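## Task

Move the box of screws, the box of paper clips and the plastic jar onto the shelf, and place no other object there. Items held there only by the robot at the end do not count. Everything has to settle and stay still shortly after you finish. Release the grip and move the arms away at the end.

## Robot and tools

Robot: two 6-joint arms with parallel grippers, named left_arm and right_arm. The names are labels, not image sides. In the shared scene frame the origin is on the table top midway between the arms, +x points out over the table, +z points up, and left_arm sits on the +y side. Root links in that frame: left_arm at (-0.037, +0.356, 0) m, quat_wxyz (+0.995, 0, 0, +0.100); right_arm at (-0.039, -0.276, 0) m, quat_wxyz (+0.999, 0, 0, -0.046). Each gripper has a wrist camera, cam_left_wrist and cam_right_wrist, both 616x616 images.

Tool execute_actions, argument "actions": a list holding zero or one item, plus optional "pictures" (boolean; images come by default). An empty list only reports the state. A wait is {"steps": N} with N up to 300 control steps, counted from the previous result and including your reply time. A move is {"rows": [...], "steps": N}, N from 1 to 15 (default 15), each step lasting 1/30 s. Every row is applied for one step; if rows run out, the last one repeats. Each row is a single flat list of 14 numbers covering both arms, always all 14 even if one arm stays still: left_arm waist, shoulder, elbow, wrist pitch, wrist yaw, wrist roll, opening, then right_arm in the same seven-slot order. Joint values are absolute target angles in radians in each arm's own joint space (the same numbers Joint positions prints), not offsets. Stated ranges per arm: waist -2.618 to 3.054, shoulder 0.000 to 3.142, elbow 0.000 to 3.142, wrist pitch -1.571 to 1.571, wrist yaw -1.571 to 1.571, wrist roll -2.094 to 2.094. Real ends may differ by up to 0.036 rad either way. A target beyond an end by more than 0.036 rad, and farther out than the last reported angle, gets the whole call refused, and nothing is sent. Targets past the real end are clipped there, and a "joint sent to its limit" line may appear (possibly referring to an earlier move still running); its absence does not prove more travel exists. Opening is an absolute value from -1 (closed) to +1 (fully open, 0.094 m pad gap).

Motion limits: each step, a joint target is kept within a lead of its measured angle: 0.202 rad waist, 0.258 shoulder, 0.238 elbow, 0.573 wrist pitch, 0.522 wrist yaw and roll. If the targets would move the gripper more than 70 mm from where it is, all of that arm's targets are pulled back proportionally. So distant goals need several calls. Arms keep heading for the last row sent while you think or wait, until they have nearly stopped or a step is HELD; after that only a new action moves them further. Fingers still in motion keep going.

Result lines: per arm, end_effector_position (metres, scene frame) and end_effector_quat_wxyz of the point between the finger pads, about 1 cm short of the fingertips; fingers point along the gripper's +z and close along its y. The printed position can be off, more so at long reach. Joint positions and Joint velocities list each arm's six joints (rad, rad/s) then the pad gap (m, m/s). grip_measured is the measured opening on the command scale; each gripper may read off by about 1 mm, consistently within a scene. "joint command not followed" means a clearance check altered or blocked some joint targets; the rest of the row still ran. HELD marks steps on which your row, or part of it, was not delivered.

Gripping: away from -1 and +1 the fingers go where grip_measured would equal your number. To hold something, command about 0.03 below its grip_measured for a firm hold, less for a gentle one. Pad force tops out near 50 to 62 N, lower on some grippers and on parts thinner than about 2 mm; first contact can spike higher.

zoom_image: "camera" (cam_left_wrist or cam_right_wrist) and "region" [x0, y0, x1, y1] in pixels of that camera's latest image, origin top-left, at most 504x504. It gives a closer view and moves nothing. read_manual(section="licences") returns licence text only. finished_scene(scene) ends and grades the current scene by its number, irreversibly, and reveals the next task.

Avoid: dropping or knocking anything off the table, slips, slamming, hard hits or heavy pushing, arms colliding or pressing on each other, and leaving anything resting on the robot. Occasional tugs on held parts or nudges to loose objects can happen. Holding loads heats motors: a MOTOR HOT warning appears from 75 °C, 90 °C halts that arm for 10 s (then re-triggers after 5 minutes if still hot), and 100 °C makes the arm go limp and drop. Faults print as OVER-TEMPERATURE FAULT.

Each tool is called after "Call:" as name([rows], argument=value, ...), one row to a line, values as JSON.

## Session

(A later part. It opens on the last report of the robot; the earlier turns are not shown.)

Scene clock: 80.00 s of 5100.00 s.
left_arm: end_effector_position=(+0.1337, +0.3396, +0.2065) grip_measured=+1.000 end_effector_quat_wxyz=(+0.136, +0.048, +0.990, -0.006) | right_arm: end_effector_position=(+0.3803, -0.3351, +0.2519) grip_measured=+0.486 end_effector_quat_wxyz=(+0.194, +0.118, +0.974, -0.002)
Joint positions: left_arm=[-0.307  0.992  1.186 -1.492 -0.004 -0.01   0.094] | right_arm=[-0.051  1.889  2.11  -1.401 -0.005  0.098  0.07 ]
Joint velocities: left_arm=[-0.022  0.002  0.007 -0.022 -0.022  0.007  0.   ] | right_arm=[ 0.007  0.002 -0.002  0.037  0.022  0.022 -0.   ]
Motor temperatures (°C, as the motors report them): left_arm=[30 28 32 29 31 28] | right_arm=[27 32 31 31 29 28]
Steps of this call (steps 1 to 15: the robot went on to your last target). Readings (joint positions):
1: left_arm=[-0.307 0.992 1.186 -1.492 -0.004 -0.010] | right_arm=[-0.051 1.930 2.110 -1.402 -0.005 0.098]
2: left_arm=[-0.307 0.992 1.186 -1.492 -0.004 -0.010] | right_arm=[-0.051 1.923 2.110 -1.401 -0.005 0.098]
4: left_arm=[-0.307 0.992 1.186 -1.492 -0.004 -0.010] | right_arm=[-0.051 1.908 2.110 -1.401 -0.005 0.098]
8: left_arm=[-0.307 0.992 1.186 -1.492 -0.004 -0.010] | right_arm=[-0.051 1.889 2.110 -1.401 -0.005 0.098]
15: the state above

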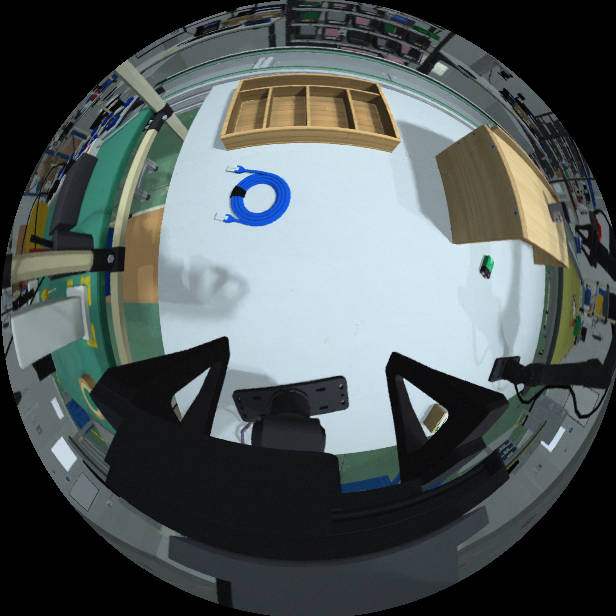

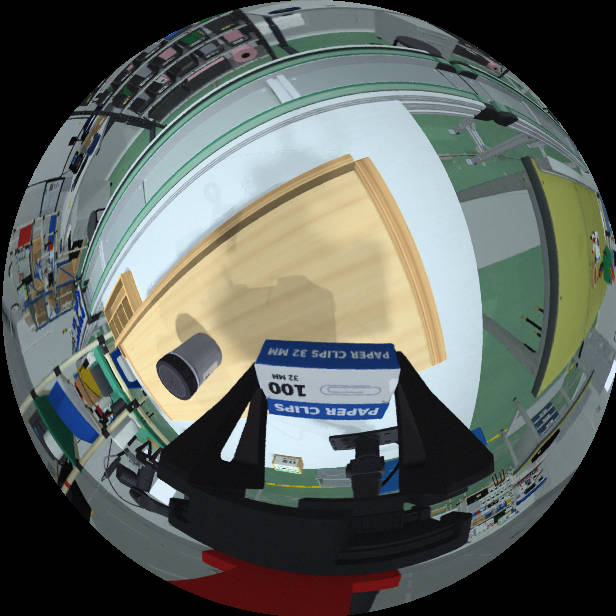

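Call:
execute_actions([
  {"rows":[[-0.3,1.0,1.2,-1.5,0,0,1,-0.05,1.94,2.14,-1.245,0,0.1,0.43]]},
], pictures=false)

Call:
execute_actions([
  {"rows":[[-0.3,1.0,1.2,-1.5,0,0,1,-0.05,1.93,2.0,-1.16,0,0.1,0.43],[-0.3,1.0,1.2,-1.5,0,0,1,-0.05,1.93,2.0,-1.16,0,0.1,0.43],[-0.3,1.0,1.2,-1.5,0,0,1,-0.05,1.93,2.0,-1.16,0,0.1,0.43],[-0.3,1.0,1.2,-1.5,0,0,1,-0.05,1.93,2.0,-1.16,0,0.1,0.43],[-0.3,1.0,1.2,-1.5,0,0,1,-0.05,1.92,1.92,-1.1,0,0.1,0.43]]},
])

Scene clock: 81.50 s of 5100.00 s.
left_arm: end_effector_position=(+0.1337, +0.3396, +0.2065) grip_measured=+1.000 end_effector_quat_wxyz=(+0.136, +0.048, +0.990, -0.006) | right_arm: end_effector_position=(+0.4182, -0.3406, +0.2415) grip_measured=+0.486 end_effector_quat_wxyz=(+0.233, +0.117, +0.966, -0.003)
Joint positions: left_arm=[-0.307  0.992  1.186 -1.492 -0.004 -0.01   0.094] | right_arm=[-0.051  1.947  2.11  -1.265 -0.005  0.098  0.07 ]
Joint velocities: left_arm=[-0.002 -0.007  0.007 -0.022 -0.066 -0.022  0.   ] | right_arm=[-0.002  0.007  0.007  0.051  0.022 -0.051 -0.001]
Motor temperatures (°C, as the motors report them): left_arm=[30 28 32 29 31 28] | right_arm=[27 32 32 31 29 28]
Steps of this call (steps 1 to 15: the robot went on to your last target; steps 16 to 30: nothing new was sent; steps 31 to 45: all 15 steps of this action). Readings (joint positions):
31: left_arm=[-0.307 0.992 1.186 -1.492 -0.004 -0.010] | right_arm=[-0.051 1.893 2.110 -1.390 -0.005 0.098]
32: left_arm=[-0.307 0.992 1.186 -1.492 -0.004 -0.010] | right_arm=[-0.051 1.898 2.110 -1.367 -0.005 0.098]
34: left_arm=[-0.307 0.992 1.186 -1.492 -0.004 -0.010] | right_arm=[-0.051 1.915 2.110 -1.323 -0.005 0.098]
38: left_arm=[-0.307 0.992 1.186 -1.492 -0.004 -0.010] | right_arm=[-0.051 1.944 2.110 -1.282 -0.005 0.098]
45: the state above

Scene clock: 82.00 s of 5100.00 s.
left_arm: end_effector_position=(+0.1337, +0.3396, +0.2065) grip_measured=+1.000 end_effector_quat_wxyz=(+0.136, +0.048, +0.990, -0.006) | right_arm: end_effector_position=(+0.4212, -0.3411, +0.1994) grip_measured=+0.486 end_effector_quat_wxyz=(+0.218, +0.117, +0.969, -0.003)
Joint positions: left_arm=[-0.307  0.992  1.186 -1.492 -0.004 -0.01   0.094] | right_arm=[-0.051  1.932  1.927 -1.126 -0.005  0.098  0.07 ]
Joint velocities: left_arm=[-0.002 -0.007 -0.002 -0.022 -0.037  0.051  0.   ] | right_arm=[ 0.007 -0.017  0.002  0.051  0.081  0.007 -0.   ]
Motor temperatures (°C, as the motors report them): left_arm=[30 28 32 29 31 28] | right_arm=[27 33 32 31 29 28]
Steps of this call (steps 1 to 15: all 15 steps of this action). Readings (joint positions):
1: left_arm=[-0.307 0.992 1.186 -1.492 -0.004 -0.010] | right_arm=[-0.051 1.941 2.091 -1.244 -0.005 0.098]
2: left_arm=[-0.307 0.992 1.186 -1.492 -0.004 -0.010] | right_arm=[-0.051 1.933 2.066 -1.224 -0.005 0.098]
4: left_arm=[-0.307 0.992 1.186 -1.492 -0.004 -0.010] | right_arm=[-0.051 1.932 2.034 -1.208 -0.005 0.098]
8: left_arm=[-0.307 0.992 1.186 -1.492 -0.004 -0.010] | right_arm=[-0.051 1.929 1.944 -1.154 -0.005 0.098]
15: the state above

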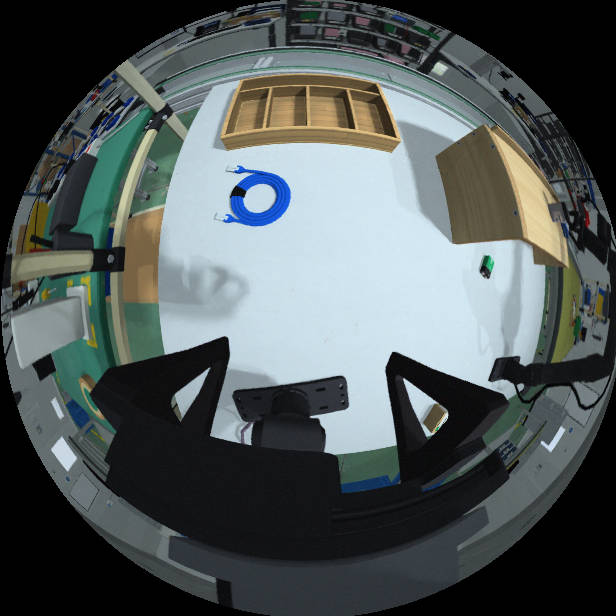

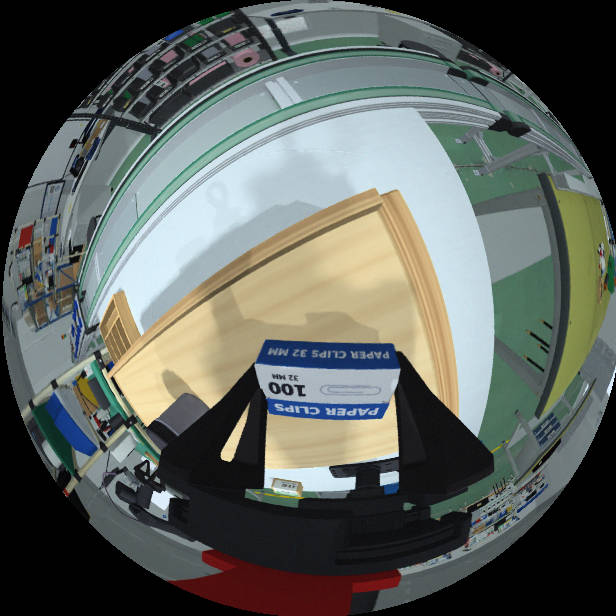

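Call:
execute_actions([
  {"rows":[[-0.3,1.0,1.2,-1.5,0,0,1,-0.05,1.93,1.9,-1.09,0,0.1,0.43],[-0.3,1.0,1.2,-1.5,0,0,1,-0.05,1.93,1.9,-1.09,0,0.1,0.43],[-0.3,1.0,1.2,-1.5,0,0,1,-0.05,1.93,1.9,-1.09,0,0.1,0.43],[-0.3,1.0,1.2,-1.5,0,0,1,-0.05,1.93,1.9,-1.09,0,0.1,0.43],[-0.3,1.0,1.2,-1.5,0,0,1,-0.05,1.93,1.9,-1.09,0,0.1,1],[-0.3,1.0,1.2,-1.5,0,0,1,-0.05,1.93,1.9,-1.09,0,0.1,1],[-0.3,1.0,1.2,-1.5,0,0,1,-0.05,1.93,1.9,-1.09,0,0.1,1],[-0.3,1.0,1.2,-1.5,0,0,1,-0.05,1.93,1.9,-1.09,0,0.1,1],[-0.3,1.0,1.2,-1.5,0,0,1,-0.05,1.93,1.9,-1.09,0,0.1,1],[-0.3,1.0,1.2,-1.5,0,0,1,-0.05,1.75,1.9,-1.2,0,0.1,1],[-0.3,1.0,1.2,-1.5,0,0,1,-0.05,1.75,1.9,-1.2,0,0.1,1],[-0.3,1.0,1.2,-1.5,0,0,1,-0.05,1.4,1.8,-1.5,0,0,1]]},
], pictures=false)

Call:
execute_actions([
  {"steps":15},
])

Scene clock: 83.97 s of 5100.00 s.
left_arm: end_effector_position=(+0.1337, +0.3396, +0.2065) grip_measured=+1.000 end_effector_quat_wxyz=(+0.136, +0.048, +0.990, -0.006) | right_arm: end_effector_position=(+0.3562, -0.3316, +0.2439) grip_measured=+1.000 end_effector_quat_wxyz=(+0.215, +0.102, +0.971, -0.006)
Joint positions: left_arm=[-0.307  0.992  1.186 -1.492 -0.004 -0.01   0.094] | right_arm=[-0.051  1.718  1.841 -1.261 -0.005  0.066  0.094]
Joint velocities: left_arm=[-0.007  0.002  0.012 -0.037 -0.022 -0.066  0.   ] | right_arm=[-0.007 -1.38  -0.281 -0.96   0.095 -0.256  0.   ]
Motor temperatures (°C, as the motors report them): left_arm=[30 28 32 29 31 28] | right_arm=[27 33 32 31 29 28]
Steps of this call (steps 1 to 30: the robot went on to your last target; steps 31 to 44: nothing new was sent; steps 45 to 59: all 15 steps of this action). Readings (joint positions):
45: left_arm=[-0.307 0.992 1.186 -1.492 -0.004 -0.010] | right_arm=[-0.051 1.932 1.927 -1.115 -0.005 0.098]
46: left_arm=[-0.307 0.992 1.186 -1.492 -0.004 -0.010] | right_arm=[-0.051 1.932 1.927 -1.113 -0.005 0.098]
48: left_arm=[-0.307 0.992 1.186 -1.492 -0.004 -0.010] | right_arm=[-0.051 1.932 1.927 -1.110 -0.005 0.098]
52: left_arm=[-0.307 0.992 1.186 -1.492 -0.004 -0.010] | right_arm=[-0.051 1.932 1.927 -1.105 -0.005 0.098]
59: the state above

Scene clock: 84.47 s of 5100.00 s.
left_arm: end_effector_position=(+0.1337, +0.3396, +0.2065) grip_measured=+1.000 end_effector_quat_wxyz=(+0.136, +0.048, +0.990, -0.006) | right_arm: end_effector_position=(+0.2534, -0.3167, +0.3183) grip_measured=+1.000 end_effector_quat_wxyz=(+0.254, +0.075, +0.964, -0.014)
Joint positions: left_arm=[-0.307  0.992  1.186 -1.492 -0.004 -0.01   0.094] | right_arm=[-0.051  1.396  1.823 -1.482 -0.005  0.013  0.094]
Joint velocities: left_arm=[-0.007 -0.007 -0.027 -0.007 -0.037  0.051  0.   ] | right_arm=[-0.012  0.125 -0.105  0.022  0.007 -0.066  0.   ]
Motor temperatures (°C, as the motors report them): left_arm=[30 28 32 29 31 28] | right_arm=[27 33 31 31 29 28]
Steps of this call (steps 1 to 15: the robot went on to your last target). Readings (joint positions):
1: left_arm=[-0.307 0.992 1.186 -1.492 -0.004 -0.010] | right_arm=[-0.051 1.667 1.834 -1.291 -0.005 0.060]
2: left_arm=[-0.307 0.992 1.186 -1.492 -0.004 -0.010] | right_arm=[-0.051 1.614 1.829 -1.317 -0.005 0.054]
4: left_arm=[-0.307 0.992 1.186 -1.492 -0.004 -0.010] | right_arm=[-0.051 1.505 1.826 -1.364 -0.005 0.041]
8: left_arm=[-0.307 0.992 1.186 -1.492 -0.004 -0.010] | right_arm=[-0.051 1.358 1.826 -1.441 -0.005 0.023]
15: the state above

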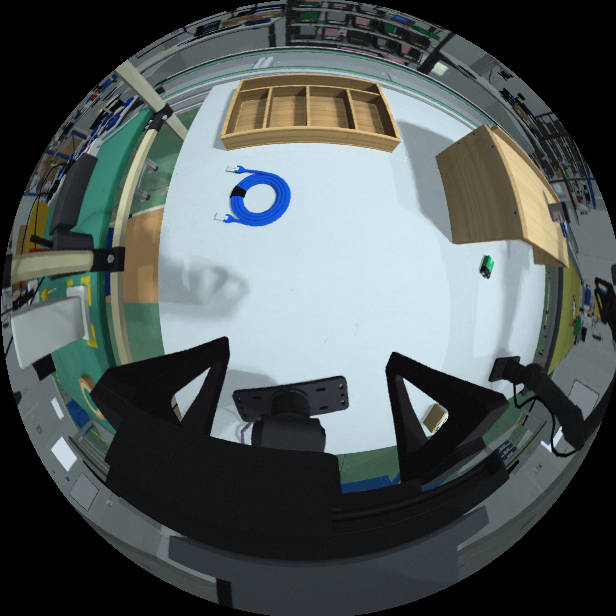

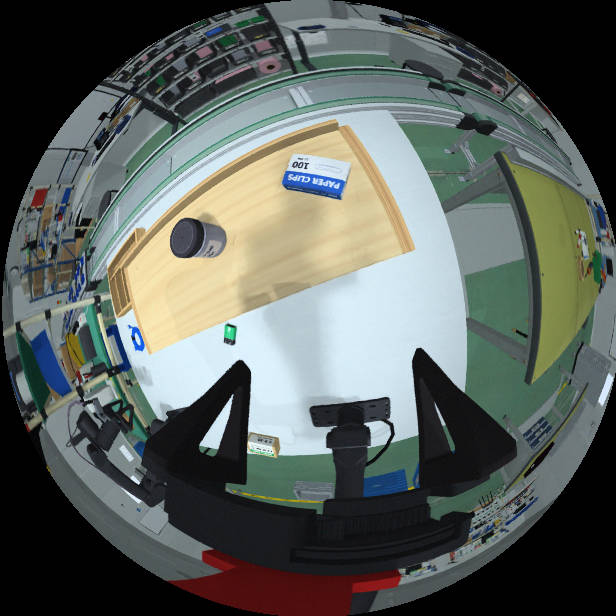

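Call:
execute_actions([
  {"rows":[[-0.3,1.0,1.2,-1.5,0,0,1,2.05,1.3,1.4,-1.4,0,0,1]]},
], pictures=false)

Call:
execute_actions([
  {"steps":25},
], pictures=false)

Call:
execute_actions([
  {"rows":[[-0.3,1.0,1.2,-1.5,0,0,1,2.05,1.395,1.17,-1.125,0,0,1]]},
])

Scene clock: 86.40 s of 5100.00 s.
left_arm: end_effector_position=(+0.1337, +0.3396, +0.2065) grip_measured=+1.000 end_effector_quat_wxyz=(+0.136, +0.048, +0.990, -0.006) | right_arm: end_effector_position=(+0.1161, -0.0709, +0.2117) grip_measured=+1.000 end_effector_quat_wxyz=(+0.112, -0.438, +0.890, +0.055)
Joint positions: left_arm=[-0.307  0.992  1.186 -1.492 -0.004 -0.01   0.094] | right_arm=[ 1.016  1.325  1.398 -1.394  0.002  0.008  0.094]
Joint velocities: left_arm=[ 0.012  0.007 -0.002 -0.066 -0.007  0.051  0.   ] | right_arm=[ 2.117 -0.012  0.007  0.066 -0.11   0.037  0.   ]
Motor temperatures (°C, as the motors report them): left_arm=[30 28 32 29 31 28] | right_arm=[27 33 31 31 29 28]
Steps of this call (steps 1 to 15: the robot went on to your last target; steps 16 to 43: nothing new was sent; steps 44 to 58: all 15 steps of this action). Readings (joint positions):
44: left_arm=[-0.307 0.992 1.186 -1.492 -0.004 -0.010] | right_arm=[-0.019 1.380 1.769 -1.450 0.015 0.011]
45: left_arm=[-0.307 0.992 1.186 -1.492 -0.004 -0.010] | right_arm=[0.044 1.348 1.694 -1.416 0.019 0.011]
47: left_arm=[-0.307 0.992 1.186 -1.492 -0.004 -0.010] | right_arm=[0.185 1.309 1.556 -1.406 0.013 0.011]
51: left_arm=[-0.307 0.992 1.186 -1.492 -0.004 -0.010] | right_arm=[0.482 1.323 1.405 -1.409 0.007 0.009]
58: the state above

Scene clock: 87.23 s of 5100.00 s.
left_arm: end_effector_position=(+0.1337, +0.3396, +0.2065) grip_measured=+1.000 end_effector_quat_wxyz=(+0.136, +0.048, +0.990, -0.006) | right_arm: end_effector_position=(-0.1395, -0.0390, +0.2119) grip_measured=+1.000 end_effector_quat_wxyz=(-0.065, +0.823, -0.553, -0.109)
Joint positions: left_arm=[-0.307  0.992  1.186 -1.492 -0.004 -0.01   0.094] | right_arm=[ 2.053  1.325  1.398 -1.39  -0.013  0.004  0.094]
Joint velocities: left_arm=[-0.007 -0.007 -0.007 -0.022 -0.066  0.007  0.   ] | right_arm=[-0.002  0.007  0.012 -0.051  0.022  0.022  0.   ]
Motor temperatures (°C, as the motors report them): left_arm=[30 28 32 29 31 28] | right_arm=[27 32 31 31 29 28]
Steps of this call (steps 1 to 25: the robot went on to your last target). Readings (joint positions):
1: left_arm=[-0.307 0.992 1.186 -1.492 -0.004 -0.010] | right_arm=[1.092 1.325 1.398 -1.392 0.002 0.007]
2: left_arm=[-0.307 0.992 1.186 -1.492 -0.004 -0.010] | right_arm=[1.168 1.325 1.398 -1.391 0.002 0.007]
4: left_arm=[-0.307 0.992 1.186 -1.492 -0.004 -0.010] | right_arm=[1.321 1.325 1.398 -1.390 0.001 0.007]
8: left_arm=[-0.307 0.992 1.186 -1.492 -0.004 -0.010] | right_arm=[1.626 1.325 1.398 -1.389 0.000 0.006]
25: the state above

Scene clock: 87.73 s of 5100.00 s.
left_arm: end_effector_position=(+0.1337, +0.3396, +0.2065) grip_measured=+1.000 end_effector_quat_wxyz=(+0.136, +0.048, +0.990, -0.006) | right_arm: end_effector_position=(-0.1456, -0.0239, +0.1328) grip_measured=+1.000 end_effector_quat_wxyz=(-0.043, +0.826, -0.556, -0.077)
Joint positions: left_arm=[-0.307  0.992  1.186 -1.492 -0.004 -0.01   0.094] | right_arm=[ 2.053  1.412  1.165 -1.147 -0.013  0.004  0.094]
Joint velocities: left_arm=[ 0.007  0.012  0.002 -0.022  0.007 -0.037  0.   ] | right_arm=[ 0.002 -0.002 -0.017  0.095 -0.037 -0.051  0.   ]
Motor temperatures (°C, as the motors report them): left_arm=[30 28 32 29 31 28] | right_arm=[27 32 31 31 29 28]
Steps of this call (steps 1 to 15: all 15 steps of this action). Readings (joint positions):
1: left_arm=[-0.307 0.992 1.186 -1.492 -0.004 -0.010] | right_arm=[2.053 1.323 1.367 -1.350 -0.013 0.004]
2: left_arm=[-0.307 0.992 1.186 -1.492 -0.004 -0.010] | right_arm=[2.053 1.323 1.318 -1.296 -0.013 0.004]
4: left_arm=[-0.307 0.992 1.186 -1.492 -0.004 -0.010] | right_arm=[2.053 1.360 1.230 -1.234 -0.013 0.004]
8: left_arm=[-0.307 0.992 1.186 -1.492 -0.004 -0.010] | right_arm=[2.053 1.421 1.165 -1.188 -0.013 0.004]
15: the state above

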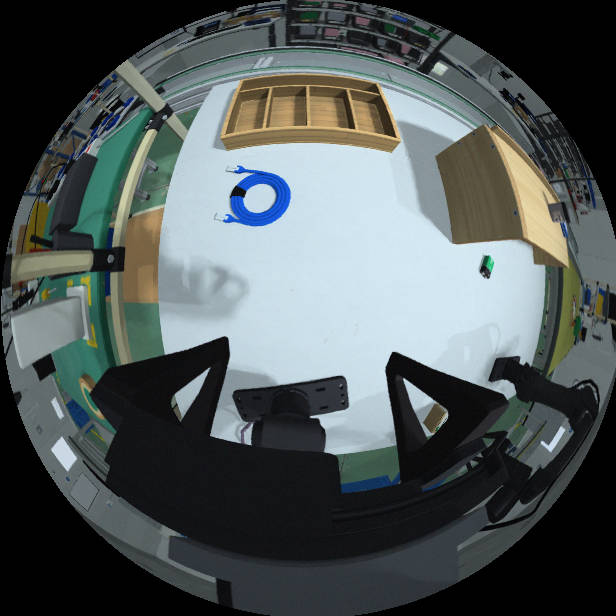

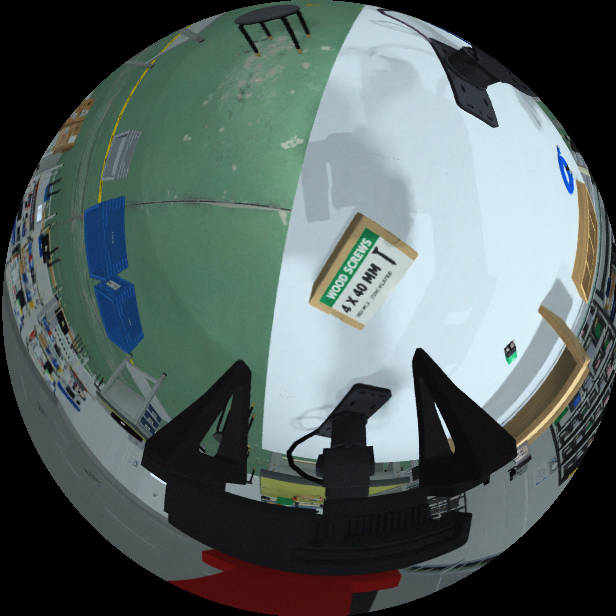

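Call:
execute_actions([
  {"rows":[[-0.3,1.0,1.2,-1.5,0,0,1,1.97,1.52,1.09,-0.91,0,0.6,1]]},
], pictures=false)

Call:
execute_actions([
  {"steps":10},
])

Scene clock: 89.20 s of 5100.00 s.
left_arm: end_effector_position=(+0.1337, +0.3396, +0.2065) grip_measured=+1.000 end_effector_quat_wxyz=(+0.136, +0.048, +0.990, -0.006) | right_arm: end_effector_position=(-0.1350, +0.0165, +0.0900) grip_measured=+1.000 end_effector_quat_wxyz=(+0.030, -0.606, +0.789, +0.099)
Joint positions: left_arm=[-0.307  0.992  1.186 -1.492 -0.004 -0.01   0.094] | right_arm=[ 1.973  1.533  1.097 -0.928 -0.01   0.57   0.094]
Joint velocities: left_arm=[-0.002  0.002 -0.012 -0.007 -0.007 -0.037  0.   ] | right_arm=[-0.012 -0.007 -0.007  0.007 -0.007  0.154  0.   ]
Motor temperatures (°C, as the motors report them): left_arm=[30 28 32 29 31 28] | right_arm=[27 32 31 31 29 28]
Steps of this call (steps 1 to 15: the robot went on to your last target; steps 16 to 29: nothing new was sent; steps 30 to 44: all 15 steps of this action). Readings (joint positions):
30: left_arm=[-0.307 0.992 1.186 -1.492 -0.004 -0.010] | right_arm=[2.044 1.420 1.157 -1.115 -0.018 0.086]
31: left_arm=[-0.307 0.992 1.186 -1.492 -0.004 -0.010] | right_arm=[2.024 1.438 1.148 -1.075 -0.019 0.185]
33: left_arm=[-0.307 0.992 1.186 -1.492 -0.004 -0.010] | right_arm=[1.987 1.489 1.128 -1.008 -0.014 0.333]
37: left_arm=[-0.307 0.992 1.186 -1.492 -0.004 -0.010] | right_arm=[1.973 1.533 1.098 -0.958 -0.010 0.487]
44: the state above

Scene clock: 89.53 s of 5100.00 s.
left_arm: end_effector_position=(+0.1337, +0.3396, +0.2065) grip_measured=+1.000 end_effector_quat_wxyz=(+0.136, +0.048, +0.990, -0.006) | right_arm: end_effector_position=(-0.1355, +0.0181, +0.0904) grip_measured=+1.000 end_effector_quat_wxyz=(+0.030, -0.598, +0.794, +0.102)
Joint positions: left_arm=[-0.307  0.992  1.186 -1.492 -0.004 -0.01   0.094] | right_arm=[ 1.973  1.533  1.097 -0.921 -0.01   0.589  0.094]
Joint velocities: left_arm=[-0.012  0.007 -0.002  0.007 -0.051 -0.007  0.   ] | right_arm=[-0.007 -0.012  0.002 -0.022 -0.081  0.007  0.   ]
Motor temperatures (°C, as the motors report them): left_arm=[30 28 32 29 31 28] | right_arm=[27 32 31 31 29 28]
Steps of this call (steps 1 to 10: the robot went on to your last target). Readings (joint positions):
1: left_arm=[-0.307 0.992 1.186 -1.492 -0.004 -0.010] | right_arm=[1.973 1.533 1.097 -0.927 -0.010 0.574]
2: left_arm=[-0.307 0.992 1.186 -1.492 -0.004 -0.010] | right_arm=[1.973 1.533 1.097 -0.925 -0.010 0.578]
4: left_arm=[-0.307 0.992 1.186 -1.492 -0.004 -0.010] | right_arm=[1.973 1.533 1.097 -0.924 -0.010 0.583]
8: left_arm=[-0.307 0.992 1.186 -1.492 -0.004 -0.010] | right_arm=[1.973 1.533 1.097 -0.922 -0.010 0.588]
10: the state above

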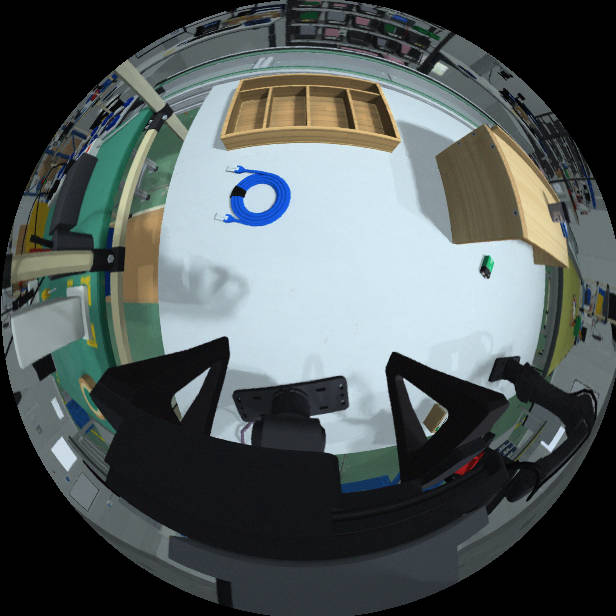

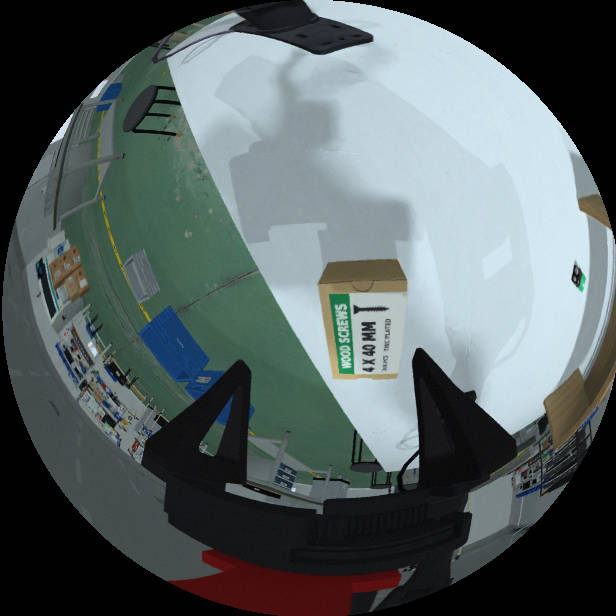

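Call:
execute_actions([
  {"rows":[[-0.3,1.0,1.2,-1.5,0,0,1,1.89,1.47,1.04,-0.91,0,0.6,1],[-0.3,1.0,1.2,-1.5,0,0,1,1.89,1.47,1.04,-0.91,0,0.6,1],[-0.3,1.0,1.2,-1.5,0,0,1,1.89,1.47,1.04,-0.91,0,0.6,1],[-0.3,1.0,1.2,-1.5,0,0,1,1.89,1.47,1.04,-0.91,0,0.6,1],[-0.3,1.0,1.2,-1.5,0,0,1,1.89,1.47,1.04,-0.91,0,0.6,1],[-0.3,1.0,1.2,-1.5,0,0,1,1.89,1.47,1.04,-0.91,0,0.6,1],[-0.3,1.0,1.2,-1.5,0,0,1,1.89,1.49,0.95,-0.8,0,0.6,1]]},
])

Scene clock: 91.63 s of 5100.00 s.
left_arm: end_effector_position=(+0.1337, +0.3396, +0.2065) grip_measured=+1.000 end_effector_quat_wxyz=(+0.136, +0.048, +0.990, -0.006) | right_arm: end_effector_position=(-0.1070, +0.0069, +0.0665) grip_measured=+1.000 end_effector_quat_wxyz=(+0.033, -0.564, +0.819, +0.098)
Joint positions: left_arm=[-0.307  0.992  1.186 -1.492 -0.004 -0.01   0.094] | right_arm=[ 1.891  1.489  0.959 -0.833 -0.01   0.594  0.094]
Joint velocities: left_arm=[-0.012  0.007  0.012 -0.022  0.022  0.037  0.   ] | right_arm=[ 0.017 -0.012 -0.007  0.154  0.007 -0.037  0.   ]
Motor temperatures (°C, as the motors report them): left_arm=[30 28 32 29 31 28] | right_arm=[27 32 31 31 29 28]
Steps of this call (steps 1 to 30: the robot went on to your last target; steps 31 to 48: nothing new was sent; steps 49 to 63: all 15 steps of this action). Readings (joint positions):
49: left_arm=[-0.307 0.992 1.186 -1.492 -0.004 -0.010] | right_arm=[1.963 1.527 1.090 -0.914 -0.015 0.592]
50: left_arm=[-0.307 0.992 1.186 -1.492 -0.004 -0.010] | right_arm=[1.945 1.515 1.078 -0.909 -0.016 0.592]
52: left_arm=[-0.307 0.992 1.186 -1.492 -0.004 -0.010] | right_arm=[1.906 1.494 1.062 -0.912 -0.013 0.593]
56: left_arm=[-0.307 0.992 1.186 -1.492 -0.004 -0.010] | right_arm=[1.891 1.482 1.024 -0.864 -0.010 0.594]
63: the state above

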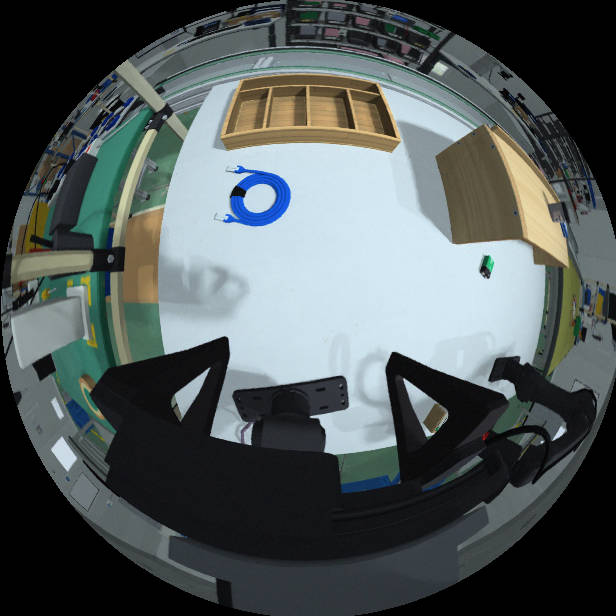

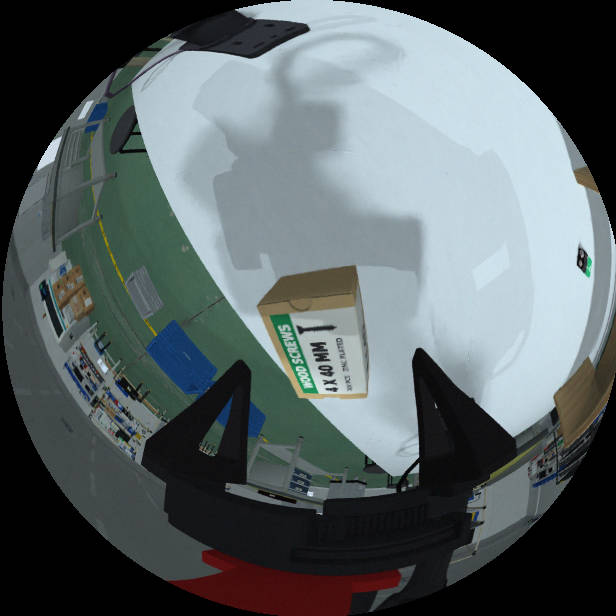

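Call:
execute_actions([
  {"rows":[[-0.3,1.0,1.2,-1.5,0,0,1,1.915,1.5,0.95,-0.8,0,0.65,1],[-0.3,1.0,1.2,-1.5,0,0,1,1.915,1.5,0.95,-0.8,0,0.65,1],[-0.3,1.0,1.2,-1.5,0,0,1,1.915,1.5,0.95,-0.8,0,0.65,1],[-0.3,1.0,1.2,-1.5,0,0,1,1.915,1.5,0.95,-0.8,0,0.65,1],[-0.3,1.0,1.2,-1.5,0,0,1,1.915,1.555,0.865,-0.66,0,0.65,1]]},
])

Scene clock: 92.90 s of 5100.00 s.
left_arm: end_effector_position=(+0.1337, +0.3396, +0.2065) grip_measured=+1.000 end_effector_quat_wxyz=(+0.136, +0.048, +0.990, -0.006) | right_arm: end_effector_position=(-0.1115, +0.0078, +0.0301) grip_measured=+1.000 end_effector_quat_wxyz=(+0.029, -0.551, +0.829, +0.094)
Joint positions: left_arm=[-0.307  0.992  1.186 -1.492 -0.004 -0.01   0.094] | right_arm=[ 1.906  1.56   0.873 -0.687 -0.01   0.64   0.094]
Joint velocities: left_arm=[-0.012 -0.002  0.007  0.037 -0.066 -0.066  0.   ] | right_arm=[-0.002  0.007 -0.007  0.198  0.022  0.022  0.   ]
Motor temperatures (°C, as the motors report them): left_arm=[30 28 32 29 31 28] | right_arm=[27 32 31 31 29 28]
Steps of this call (steps 1 to 23: the robot went on to your last target; steps 24 to 38: all 15 steps of this action). Readings (joint positions):
24: left_arm=[-0.307 0.992 1.186 -1.492 -0.004 -0.010] | right_arm=[1.893 1.489 0.959 -0.811 -0.010 0.602]
25: left_arm=[-0.307 0.992 1.186 -1.492 -0.004 -0.010] | right_arm=[1.897 1.489 0.959 -0.811 -0.010 0.610]
27: left_arm=[-0.307 0.992 1.186 -1.492 -0.004 -0.010] | right_arm=[1.904 1.489 0.959 -0.811 -0.010 0.621]
31: left_arm=[-0.307 0.992 1.186 -1.492 -0.004 -0.010] | right_arm=[1.906 1.532 0.903 -0.718 -0.010 0.633]
38: the state above

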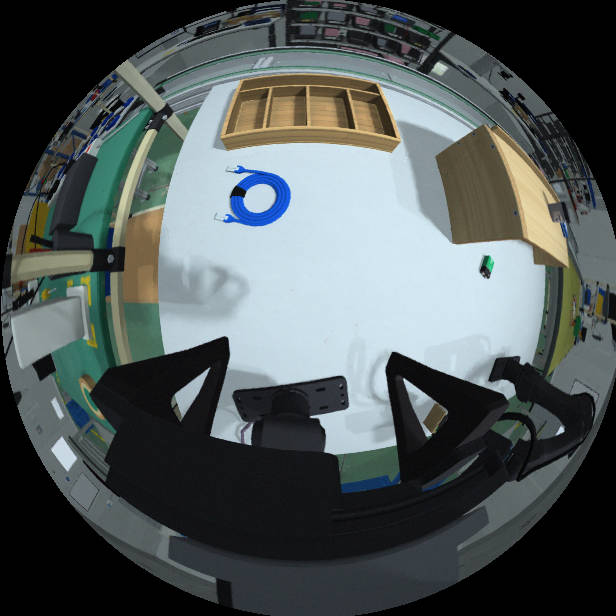

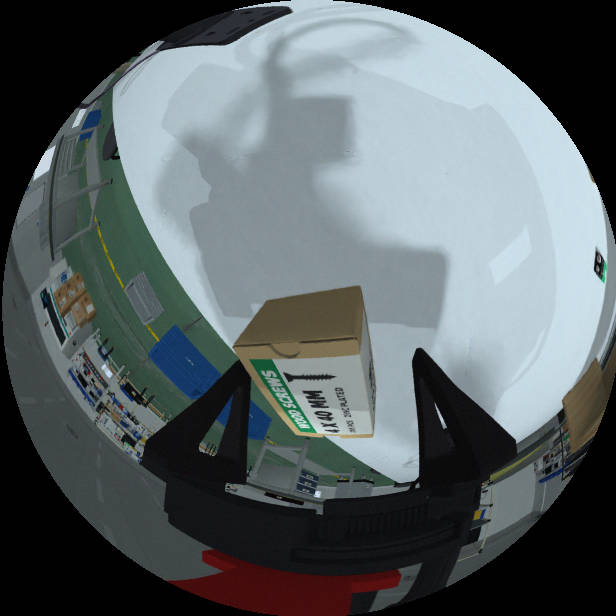

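Call:
execute_actions([
  {"rows":[[-0.3,1.0,1.2,-1.5,0,0,1,1.915,1.555,0.865,-0.66,0,0.65,0.1]]},
])

Scene clock: 93.87 s of 5100.00 s.
left_arm: end_effector_position=(+0.1337, +0.3396, +0.2065) grip_measured=+1.000 end_effector_quat_wxyz=(+0.136, +0.048, +0.990, -0.006) | right_arm: end_effector_position=(-0.1136, +0.0134, +0.0314) grip_measured=+0.230 end_effector_quat_wxyz=(+0.032, -0.550, +0.828, +0.106)
Joint positions: left_arm=[-0.307  0.992  1.186 -1.492 -0.004 -0.01   0.094] | right_arm=[ 1.907  1.56   0.873 -0.662 -0.011  0.644  0.058]
Joint velocities: left_arm=[ 0.007 -0.007 -0.007  0.051  0.022 -0.022  0.   ] | right_arm=[ 0.022 -0.007  0.002 -0.066 -0.007  0.022  0.   ]
Motor temperatures (°C, as the motors report them): left_arm=[30 28 32 29 31 28] | right_arm=[27 32 31 31 29 28]
Steps of this call (steps 1 to 14: the robot went on to your last target; steps 15 to 29: all 15 steps of this action). Readings (joint positions):
15: left_arm=[-0.307 0.992 1.186 -1.492 -0.004 -0.010] | right_arm=[1.906 1.560 0.873 -0.671 -0.010 0.642]
16: left_arm=[-0.307 0.992 1.186 -1.492 -0.004 -0.010] | right_arm=[1.906 1.560 0.873 -0.670 -0.010 0.642]
18: left_arm=[-0.307 0.992 1.186 -1.492 -0.004 -0.010] | right_arm=[1.907 1.560 0.873 -0.663 -0.011 0.644]
22: left_arm=[-0.307 0.992 1.186 -1.492 -0.004 -0.010] | right_arm=[1.907 1.560 0.873 -0.662 -0.011 0.644]
29: the state above

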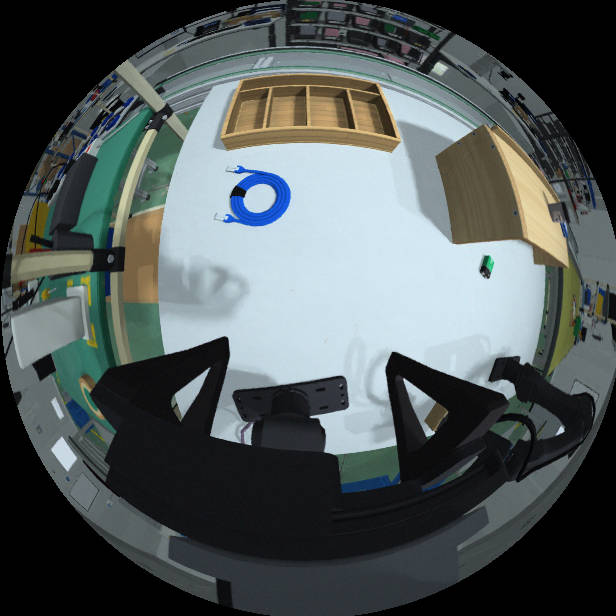

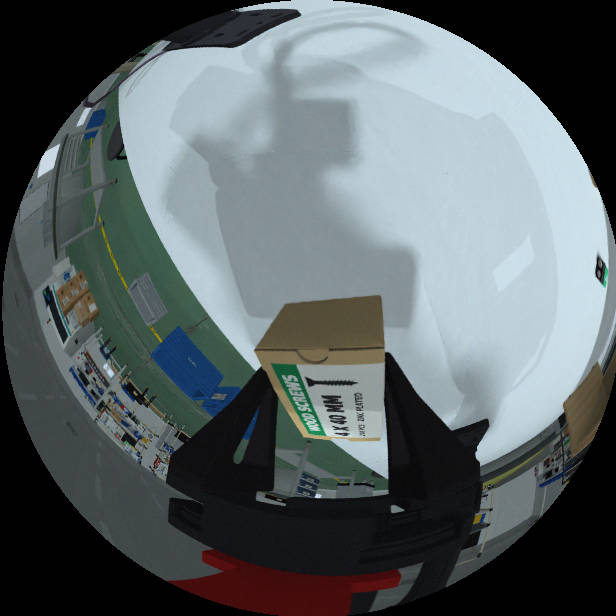

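Call:
execute_actions([
  {"rows":[[-0.3,1.0,1.2,-1.5,0,0,1,1.915,1.555,0.865,-0.66,0,0.65,0.18],[-0.3,1.0,1.2,-1.5,0,0,1,1.915,1.555,0.865,-0.66,0,0.65,0.18],[-0.3,1.0,1.2,-1.5,0,0,1,1.915,1.5,1.1,-0.95,0,0.65,0.18],[-0.3,1.0,1.2,-1.5,0,0,1,1.915,1.5,1.1,-0.95,0,0.65,0.18],[-0.3,1.0,1.2,-1.5,0,0,1,1.915,1.5,1.1,-0.95,0,0.65,0.18],[-0.3,1.0,1.2,-1.5,0,0,1,1.915,1.5,1.1,-0.95,0,0.65,0.18],[-0.3,1.0,1.2,-1.5,0,0,1,1.915,1.45,1.45,-1.3,0,0.65,0.18],[-0.3,1.0,1.2,-1.5,0,0,1,1.915,1.45,1.45,-1.3,0,0.65,0.18],[-0.3,1.0,1.2,-1.5,0,0,1,1.915,1.45,1.45,-1.3,0,0.65,0.18],[-0.3,1.0,1.2,-1.5,0,0,1,1.915,1.45,1.45,-1.3,0,0.65,0.18],[-0.3,1.0,1.2,-1.5,0,0,1,1.915,1.4,1.8,-1.57,0,0.65,0.18]]},
], pictures=false)

Call:
execute_actions([
  {"rows":[[-0.3,1.0,1.2,-1.5,0,0,1,1.6,1.4,1.8,-1.57,0,0.65,0.18],[-0.3,1.0,1.2,-1.5,0,0,1,1.6,1.4,1.8,-1.57,0,0.65,0.18],[-0.3,1.0,1.2,-1.5,0,0,1,1.6,1.4,1.8,-1.57,0,0.65,0.18],[-0.3,1.0,1.2,-1.5,0,0,1,1.6,1.4,1.8,-1.57,0,0.65,0.18],[-0.3,1.0,1.2,-1.5,0,0,1,1.6,1.4,1.8,-1.57,0,0.65,0.18],[-0.3,1.0,1.2,-1.5,0,0,1,0.53,1.4,1.8,-1.57,0,0.65,0.18]]},
], pictures=false)

Call:
execute_actions([
  {"steps":20},
])

Scene clock: 96.93 s of 5100.00 s.
left_arm: end_effector_position=(+0.1337, +0.3396, +0.2065) grip_measured=+1.000 end_effector_quat_wxyz=(+0.136, +0.048, +0.990, -0.006) | right_arm: end_effector_position=(-0.1135, +0.0144, +0.2195) grip_measured=+0.230 end_effector_quat_wxyz=(+0.044, -0.547, +0.825, +0.136)
Joint positions: left_arm=[-0.307  0.992  1.186 -1.492 -0.004 -0.01   0.094] | right_arm=[ 1.907  1.456  1.525 -1.353 -0.009  0.645  0.058]
Joint velocities: left_arm=[ 0.017 -0.007 -0.007 -0.051  0.007  0.007  0.   ] | right_arm=[-0.007 -0.222  1.8   -1.458 -0.051 -0.051 -0.001]
Motor temperatures (°C, as the motors report them): left_arm=[30 28 32 29 31 28] | right_arm=[27 32 31 31 29 28]
Steps of this call (steps 1 to 15: the robot went on to your last target; steps 16 to 77: nothing new was sent; steps 78 to 92: all 15 steps of this action). Readings (joint positions):
78: left_arm=[-0.307 0.992 1.186 -1.492 -0.004 -0.010] | right_arm=[1.907 1.560 0.873 -0.662 -0.011 0.644]
79: left_arm=[-0.307 0.992 1.186 -1.492 -0.004 -0.010] | right_arm=[1.907 1.560 0.873 -0.662 -0.011 0.644]
81: left_arm=[-0.307 0.992 1.186 -1.492 -0.004 -0.010] | right_arm=[1.907 1.563 0.949 -0.784 -0.010 0.645]
85: left_arm=[-0.307 0.992 1.186 -1.492 -0.004 -0.010] | right_arm=[1.907 1.530 1.124 -0.977 -0.009 0.645]
92: the state above

Scene clock: 97.43 s of 5100.00 s.
left_arm: end_effector_position=(+0.1337, +0.3396, +0.2065) grip_measured=+1.000 end_effector_quat_wxyz=(+0.136, +0.048, +0.990, -0.006) | right_arm: end_effector_position=(+0.1506, -0.0692, +0.2901) grip_measured=+0.231 end_effector_quat_wxyz=(+0.136, -0.087, +0.978, +0.128)
Joint positions: left_arm=[-0.307  0.992  1.186 -1.492 -0.004 -0.01   0.094] | right_arm=[ 0.914  1.42   1.775 -1.55  -0.009  0.645  0.058]
Joint velocities: left_arm=[-0.012  0.002  0.002  0.037 -0.051 -0.007  0.   ] | right_arm=[-2.147 -0.002 -0.017 -0.051 -0.051  0.007 -0.   ]
Motor temperatures (°C, as the motors report them): left_arm=[30 28 32 29 31 28] | right_arm=[27 32 31 31 29 28]
Steps of this call (steps 1 to 15: all 15 steps of this action). Readings (joint positions):
1: left_arm=[-0.307 0.992 1.186 -1.492 -0.004 -0.010] | right_arm=[1.887 1.448 1.583 -1.393 -0.024 0.645]
2: left_arm=[-0.307 0.992 1.186 -1.492 -0.004 -0.010] | right_arm=[1.846 1.441 1.638 -1.422 -0.041 0.645]
4: left_arm=[-0.307 0.992 1.186 -1.492 -0.004 -0.010] | right_arm=[1.724 1.430 1.726 -1.460 -0.043 0.645]
8: left_arm=[-0.307 0.992 1.186 -1.492 -0.004 -0.010] | right_arm=[1.450 1.410 1.775 -1.499 -0.024 0.645]
15: the state above

Scene clock: 98.10 s of 5100.00 s.
left_arm: end_effector_position=(+0.1337, +0.3396, +0.2065) grip_measured=+1.000 end_effector_quat_wxyz=(+0.136, +0.048, +0.990, -0.006) | right_arm: end_effector_position=(+0.2108, -0.1632, +0.2875) grip_measured=+0.231 end_effector_quat_wxyz=(+0.151, +0.107, +0.979, +0.084)
Joint positions: left_arm=[-0.307  0.992  1.186 -1.492 -0.004 -0.01   0.094] | right_arm=[ 0.521  1.42   1.775 -1.578  0.01   0.645  0.058]
Joint velocities: left_arm=[ 0.002  0.002  0.017  0.022  0.051 -0.081  0.   ] | right_arm=[ 0.007 -0.012  0.012 -0.007  0.007  0.007  0.001]
Motor temperatures (°C, as the motors report them): left_arm=[30 28 32 29 31 28] | right_arm=[27 32 32 31 29 28]
Steps of this call (steps 1 to 20: the robot went on to your last target). Readings (joint positions):
1: left_arm=[-0.307 0.992 1.186 -1.492 -0.004 -0.010] | right_arm=[0.838 1.420 1.775 -1.551 -0.008 0.645]
2: left_arm=[-0.307 0.992 1.186 -1.492 -0.004 -0.010] | right_arm=[0.761 1.420 1.775 -1.552 -0.007 0.645]
4: left_arm=[-0.307 0.992 1.186 -1.492 -0.004 -0.010] | right_arm=[0.616 1.420 1.775 -1.553 -0.001 0.645]
8: left_arm=[-0.307 0.992 1.186 -1.492 -0.004 -0.010] | right_arm=[0.520 1.420 1.775 -1.570 0.032 0.645]
20: the state above

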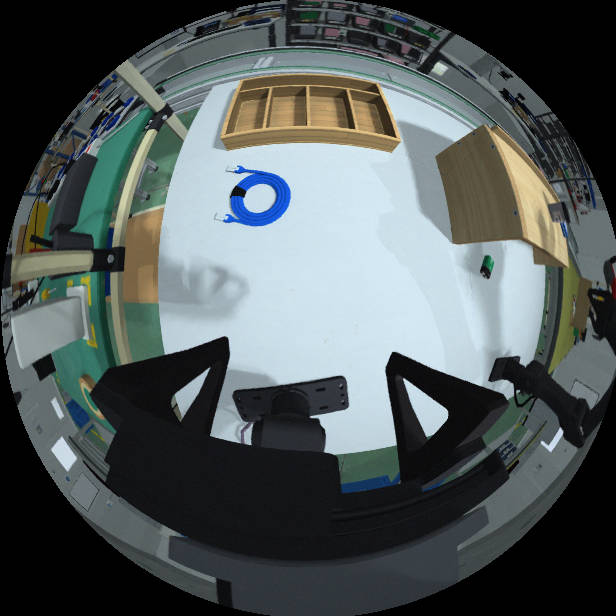

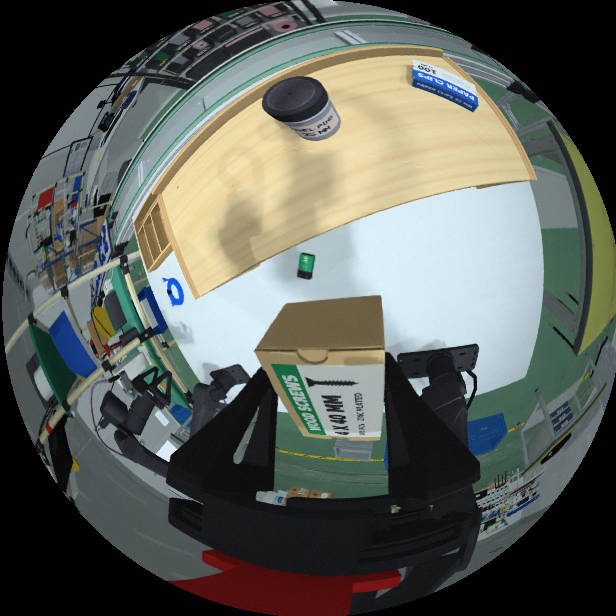

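Call:
execute_actions([
  {"rows":[[-0.3,1.0,1.2,-1.5,0,0,1,0.58,1.65,2.05,-1.5,0,0.65,0.18],[-0.3,1.0,1.2,-1.5,0,0,1,0.58,1.65,2.05,-1.5,0,0.65,0.18],[-0.3,1.0,1.2,-1.5,0,0,1,0.58,1.65,2.05,-1.5,0,0.65,0.18],[-0.3,1.0,1.2,-1.5,0,0,1,0.58,1.65,2.05,-1.5,0,0.65,0.18],[-0.3,1.0,1.2,-1.5,0,0,1,0.58,1.65,2.05,-1.5,0,0.65,0.18],[-0.3,1.0,1.2,-1.5,0,0,1,0.58,1.65,2.05,-1.5,0,0.65,0.18],[-0.3,1.0,1.2,-1.5,0,0,1,0.58,1.97,2.26,-1.33,0,0.65,0.18]]},
], pictures=false)

Call:
execute_actions([
  {"steps":15},
])

Scene clock: 107.33 s of 5100.00 s.
left_arm: end_effector_position=(+0.1337, +0.3396, +0.2065) grip_measured=+1.000 end_effector_quat_wxyz=(+0.136, +0.048, +0.990, -0.006) | right_arm: end_effector_position=(+0.3713, -0.0615, +0.2265) grip_measured=+0.231 end_effector_quat_wxyz=(+0.163, +0.081, +0.978, +0.101)
Joint positions: left_arm=[-0.307  0.992  1.186 -1.492 -0.004 -0.01   0.094] | right_arm=[ 0.575  2.036  2.212 -1.36   0.003  0.645  0.058]
Joint velocities: left_arm=[-0.002 -0.007  0.007 -0.022 -0.022  0.081  0.   ] | right_arm=[ 0.002  0.383  0.007 -0.037 -0.007  0.022 -0.001]
Motor temperatures (°C, as the motors report them): left_arm=[30 28 32 29 31 28] | right_arm=[27 32 32 31 29 28]
Steps of this call (steps 1 to 15: the robot went on to your last target; steps 16 to 90: nothing new was sent; then 5.73 s passed at rest; steps 91 to 105: all 15 steps of this action). Readings (joint positions):
91: left_arm=[-0.307 0.992 1.186 -1.492 -0.004 -0.010] | right_arm=[0.528 1.449 1.809 -1.577 0.013 0.645]
92: left_arm=[-0.307 0.992 1.186 -1.492 -0.004 -0.010] | right_arm=[0.540 1.504 1.890 -1.576 0.014 0.645]
94: left_arm=[-0.307 0.992 1.186 -1.492 -0.004 -0.010] | right_arm=[0.563 1.602 1.996 -1.527 0.011 0.645]
98: left_arm=[-0.307 0.992 1.186 -1.492 -0.004 -0.010] | right_arm=[0.575 1.761 2.105 -1.510 0.003 0.645]
105: the state above

Scene clock: 107.83 s of 5100.00 s.
left_arm: end_effector_position=(+0.1337, +0.3396, +0.2065) grip_measured=+1.000 end_effector_quat_wxyz=(+0.136, +0.048, +0.990, -0.006) | right_arm: end_effector_position=(+0.3668, -0.0639, +0.2436) grip_measured=+0.231 end_effector_quat_wxyz=(+0.179, +0.080, +0.974, +0.111)
Joint positions: left_arm=[-0.307  0.992  1.186 -1.492 -0.004 -0.01   0.094] | right_arm=[ 0.575  1.996  2.212 -1.363  0.003  0.645  0.058]
Joint velocities: left_arm=[-0.017  0.017 -0.002 -0.007  0.066 -0.007  0.   ] | right_arm=[-0.017 -0.007 -0.012  0.007  0.007  0.051 -0.   ]
Motor temperatures (°C, as the motors report them): left_arm=[30 28 32 29 31 28] | right_arm=[27 32 32 31 29 28]
Steps of this call (steps 1 to 15: the robot went on to your last target). Readings (joint positions):
1: left_arm=[-0.307 0.992 1.186 -1.492 -0.004 -0.010] | right_arm=[0.575 2.044 2.212 -1.361 0.003 0.645]
2: left_arm=[-0.307 0.992 1.186 -1.492 -0.004 -0.010] | right_arm=[0.575 2.045 2.212 -1.361 0.003 0.645]
4: left_arm=[-0.307 0.992 1.186 -1.492 -0.004 -0.010] | right_arm=[0.575 2.033 2.212 -1.362 0.003 0.645]
8: left_arm=[-0.307 0.992 1.186 -1.492 -0.004 -0.010] | right_arm=[0.575 2.004 2.212 -1.362 0.003 0.645]
15: the state above

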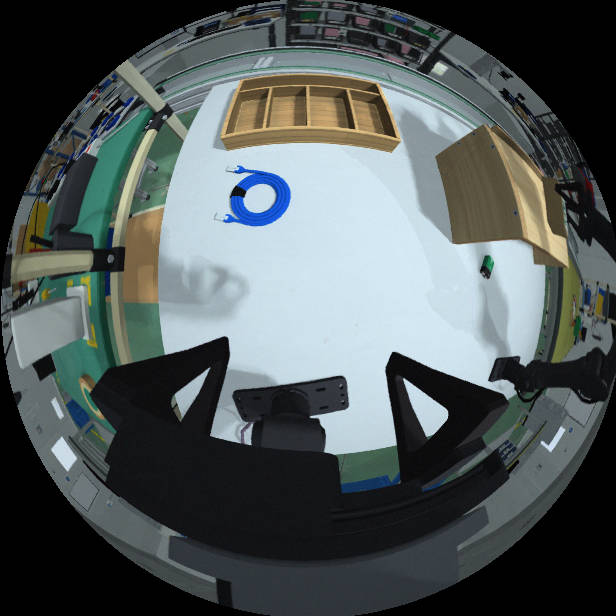

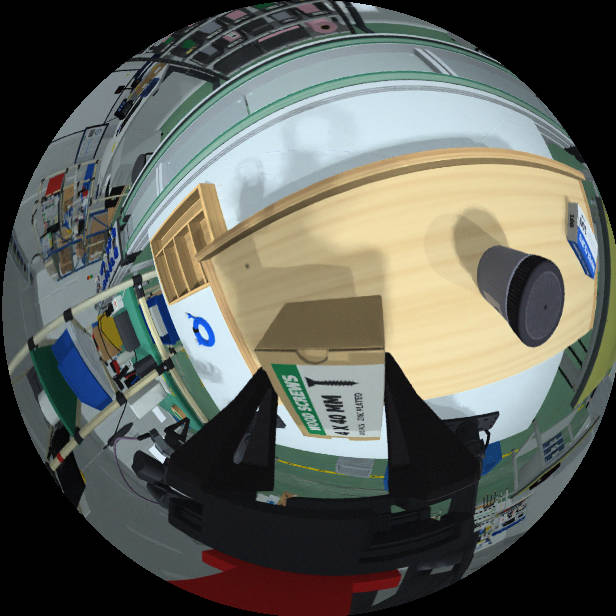

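Call:
execute_actions([
  {"rows":[[-0.3,1.0,1.2,-1.5,0,0,1,0.51,1.99,2.24,-1.22,0,0.65,0.18]]},
], pictures=false)

Call:
execute_actions([
  {"rows":[[-0.3,1.0,1.2,-1.5,0,0,1,0.51,2.03,2.2,-1.22,0,0.65,0.18],[-0.3,1.0,1.2,-1.5,0,0,1,0.51,2.03,2.2,-1.22,0,0.65,0.18],[-0.3,1.0,1.2,-1.5,0,0,1,0.51,2.03,2.2,-1.22,0,0.65,0.18],[-0.3,1.0,1.2,-1.5,0,0,1,0.51,2.03,2.2,-1.22,0,0.65,0.18],[-0.3,1.0,1.2,-1.5,0,0,1,0.51,2.06,2.17,-1.22,0,0.65,0.18]]},
])

Scene clock: 110.03 s of 5100.00 s.
left_arm: end_effector_position=(+0.1337, +0.3396, +0.2065) grip_measured=+1.000 end_effector_quat_wxyz=(+0.136, +0.048, +0.990, -0.006) | right_arm: end_effector_position=(+0.3984, -0.0833, +0.2491) grip_measured=+0.231 end_effector_quat_wxyz=(+0.213, +0.112, +0.962, +0.125)
Joint positions: left_arm=[-0.307  0.992  1.186 -1.492 -0.004 -0.01   0.094] | right_arm=[ 0.506  2.005  2.212 -1.278 -0.001  0.645  0.058]
Joint velocities: left_arm=[ 0.002 -0.007  0.002 -0.007 -0.081 -0.037  0.   ] | right_arm=[-0.007 -0.007 -0.007  0.022 -0.051  0.037 -0.   ]
Motor temperatures (°C, as the motors report them): left_arm=[30 28 32 29 31 28] | right_arm=[27 33 32 31 29 28]
Steps of this call (steps 1 to 15: the robot went on to your last target; steps 16 to 51: nothing new was sent; steps 52 to 66: all 15 steps of this action). Readings (joint positions):
52: left_arm=[-0.307 0.992 1.186 -1.492 -0.004 -0.010] | right_arm=[0.569 1.996 2.212 -1.357 -0.001 0.645]
53: left_arm=[-0.307 0.992 1.186 -1.492 -0.004 -0.010] | right_arm=[0.561 1.998 2.212 -1.345 -0.007 0.645]
55: left_arm=[-0.307 0.992 1.186 -1.492 -0.004 -0.010] | right_arm=[0.538 2.000 2.212 -1.317 -0.008 0.645]
59: left_arm=[-0.307 0.992 1.186 -1.492 -0.004 -0.010] | right_arm=[0.507 2.004 2.212 -1.285 -0.002 0.645]
66: the state above

Scene clock: 110.53 s of 5100.00 s.
left_arm: end_effector_position=(+0.1337, +0.3396, +0.2065) grip_measured=+1.000 end_effector_quat_wxyz=(+0.136, +0.048, +0.990, -0.006) | right_arm: end_effector_position=(+0.4083, -0.0803, +0.2146) grip_measured=+0.229 end_effector_quat_wxyz=(+0.191, +0.114, +0.969, +0.108)
Joint positions: left_arm=[-0.307  0.992  1.186 -1.492 -0.004 -0.01   0.094] | right_arm=[ 0.506  2.066  2.184 -1.247  0.006  0.646  0.058]
Joint velocities: left_arm=[-0.012 -0.007 -0.007 -0.022  0.066 -0.037  0.   ] | right_arm=[ 0.012  0.002  0.012  0.007  0.037 -0.051 -0.001]
Motor temperatures (°C, as the motors report them): left_arm=[30 28 32 29 31 28] | right_arm=[27 33 32 31 29 28]
Steps of this call (steps 1 to 15: all 15 steps of this action). Readings (joint positions):
1: left_arm=[-0.307 0.992 1.186 -1.492 -0.004 -0.010] | right_arm=[0.506 2.009 2.212 -1.278 -0.001 0.645]
2: left_arm=[-0.307 0.992 1.186 -1.492 -0.004 -0.010] | right_arm=[0.506 2.012 2.212 -1.275 -0.001 0.645]
4: left_arm=[-0.307 0.992 1.186 -1.492 -0.004 -0.010] | right_arm=[0.506 2.026 2.212 -1.273 -0.001 0.645]
8: left_arm=[-0.307 0.992 1.186 -1.492 -0.004 -0.010] | right_arm=[0.506 2.060 2.186 -1.253 0.001 0.646]
15: the state above

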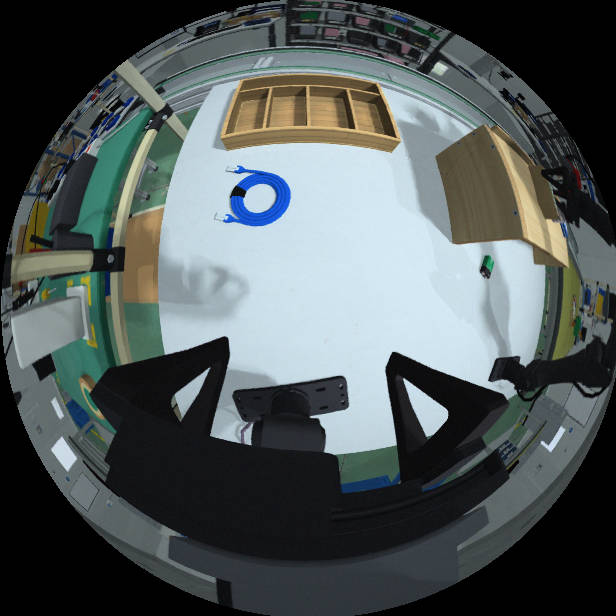

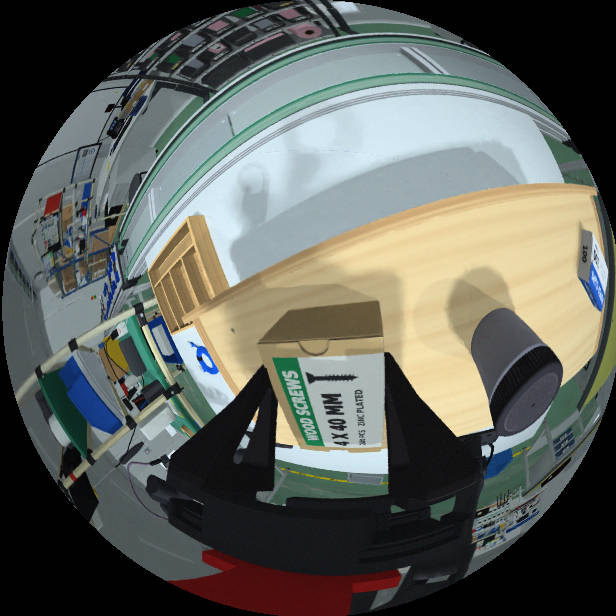

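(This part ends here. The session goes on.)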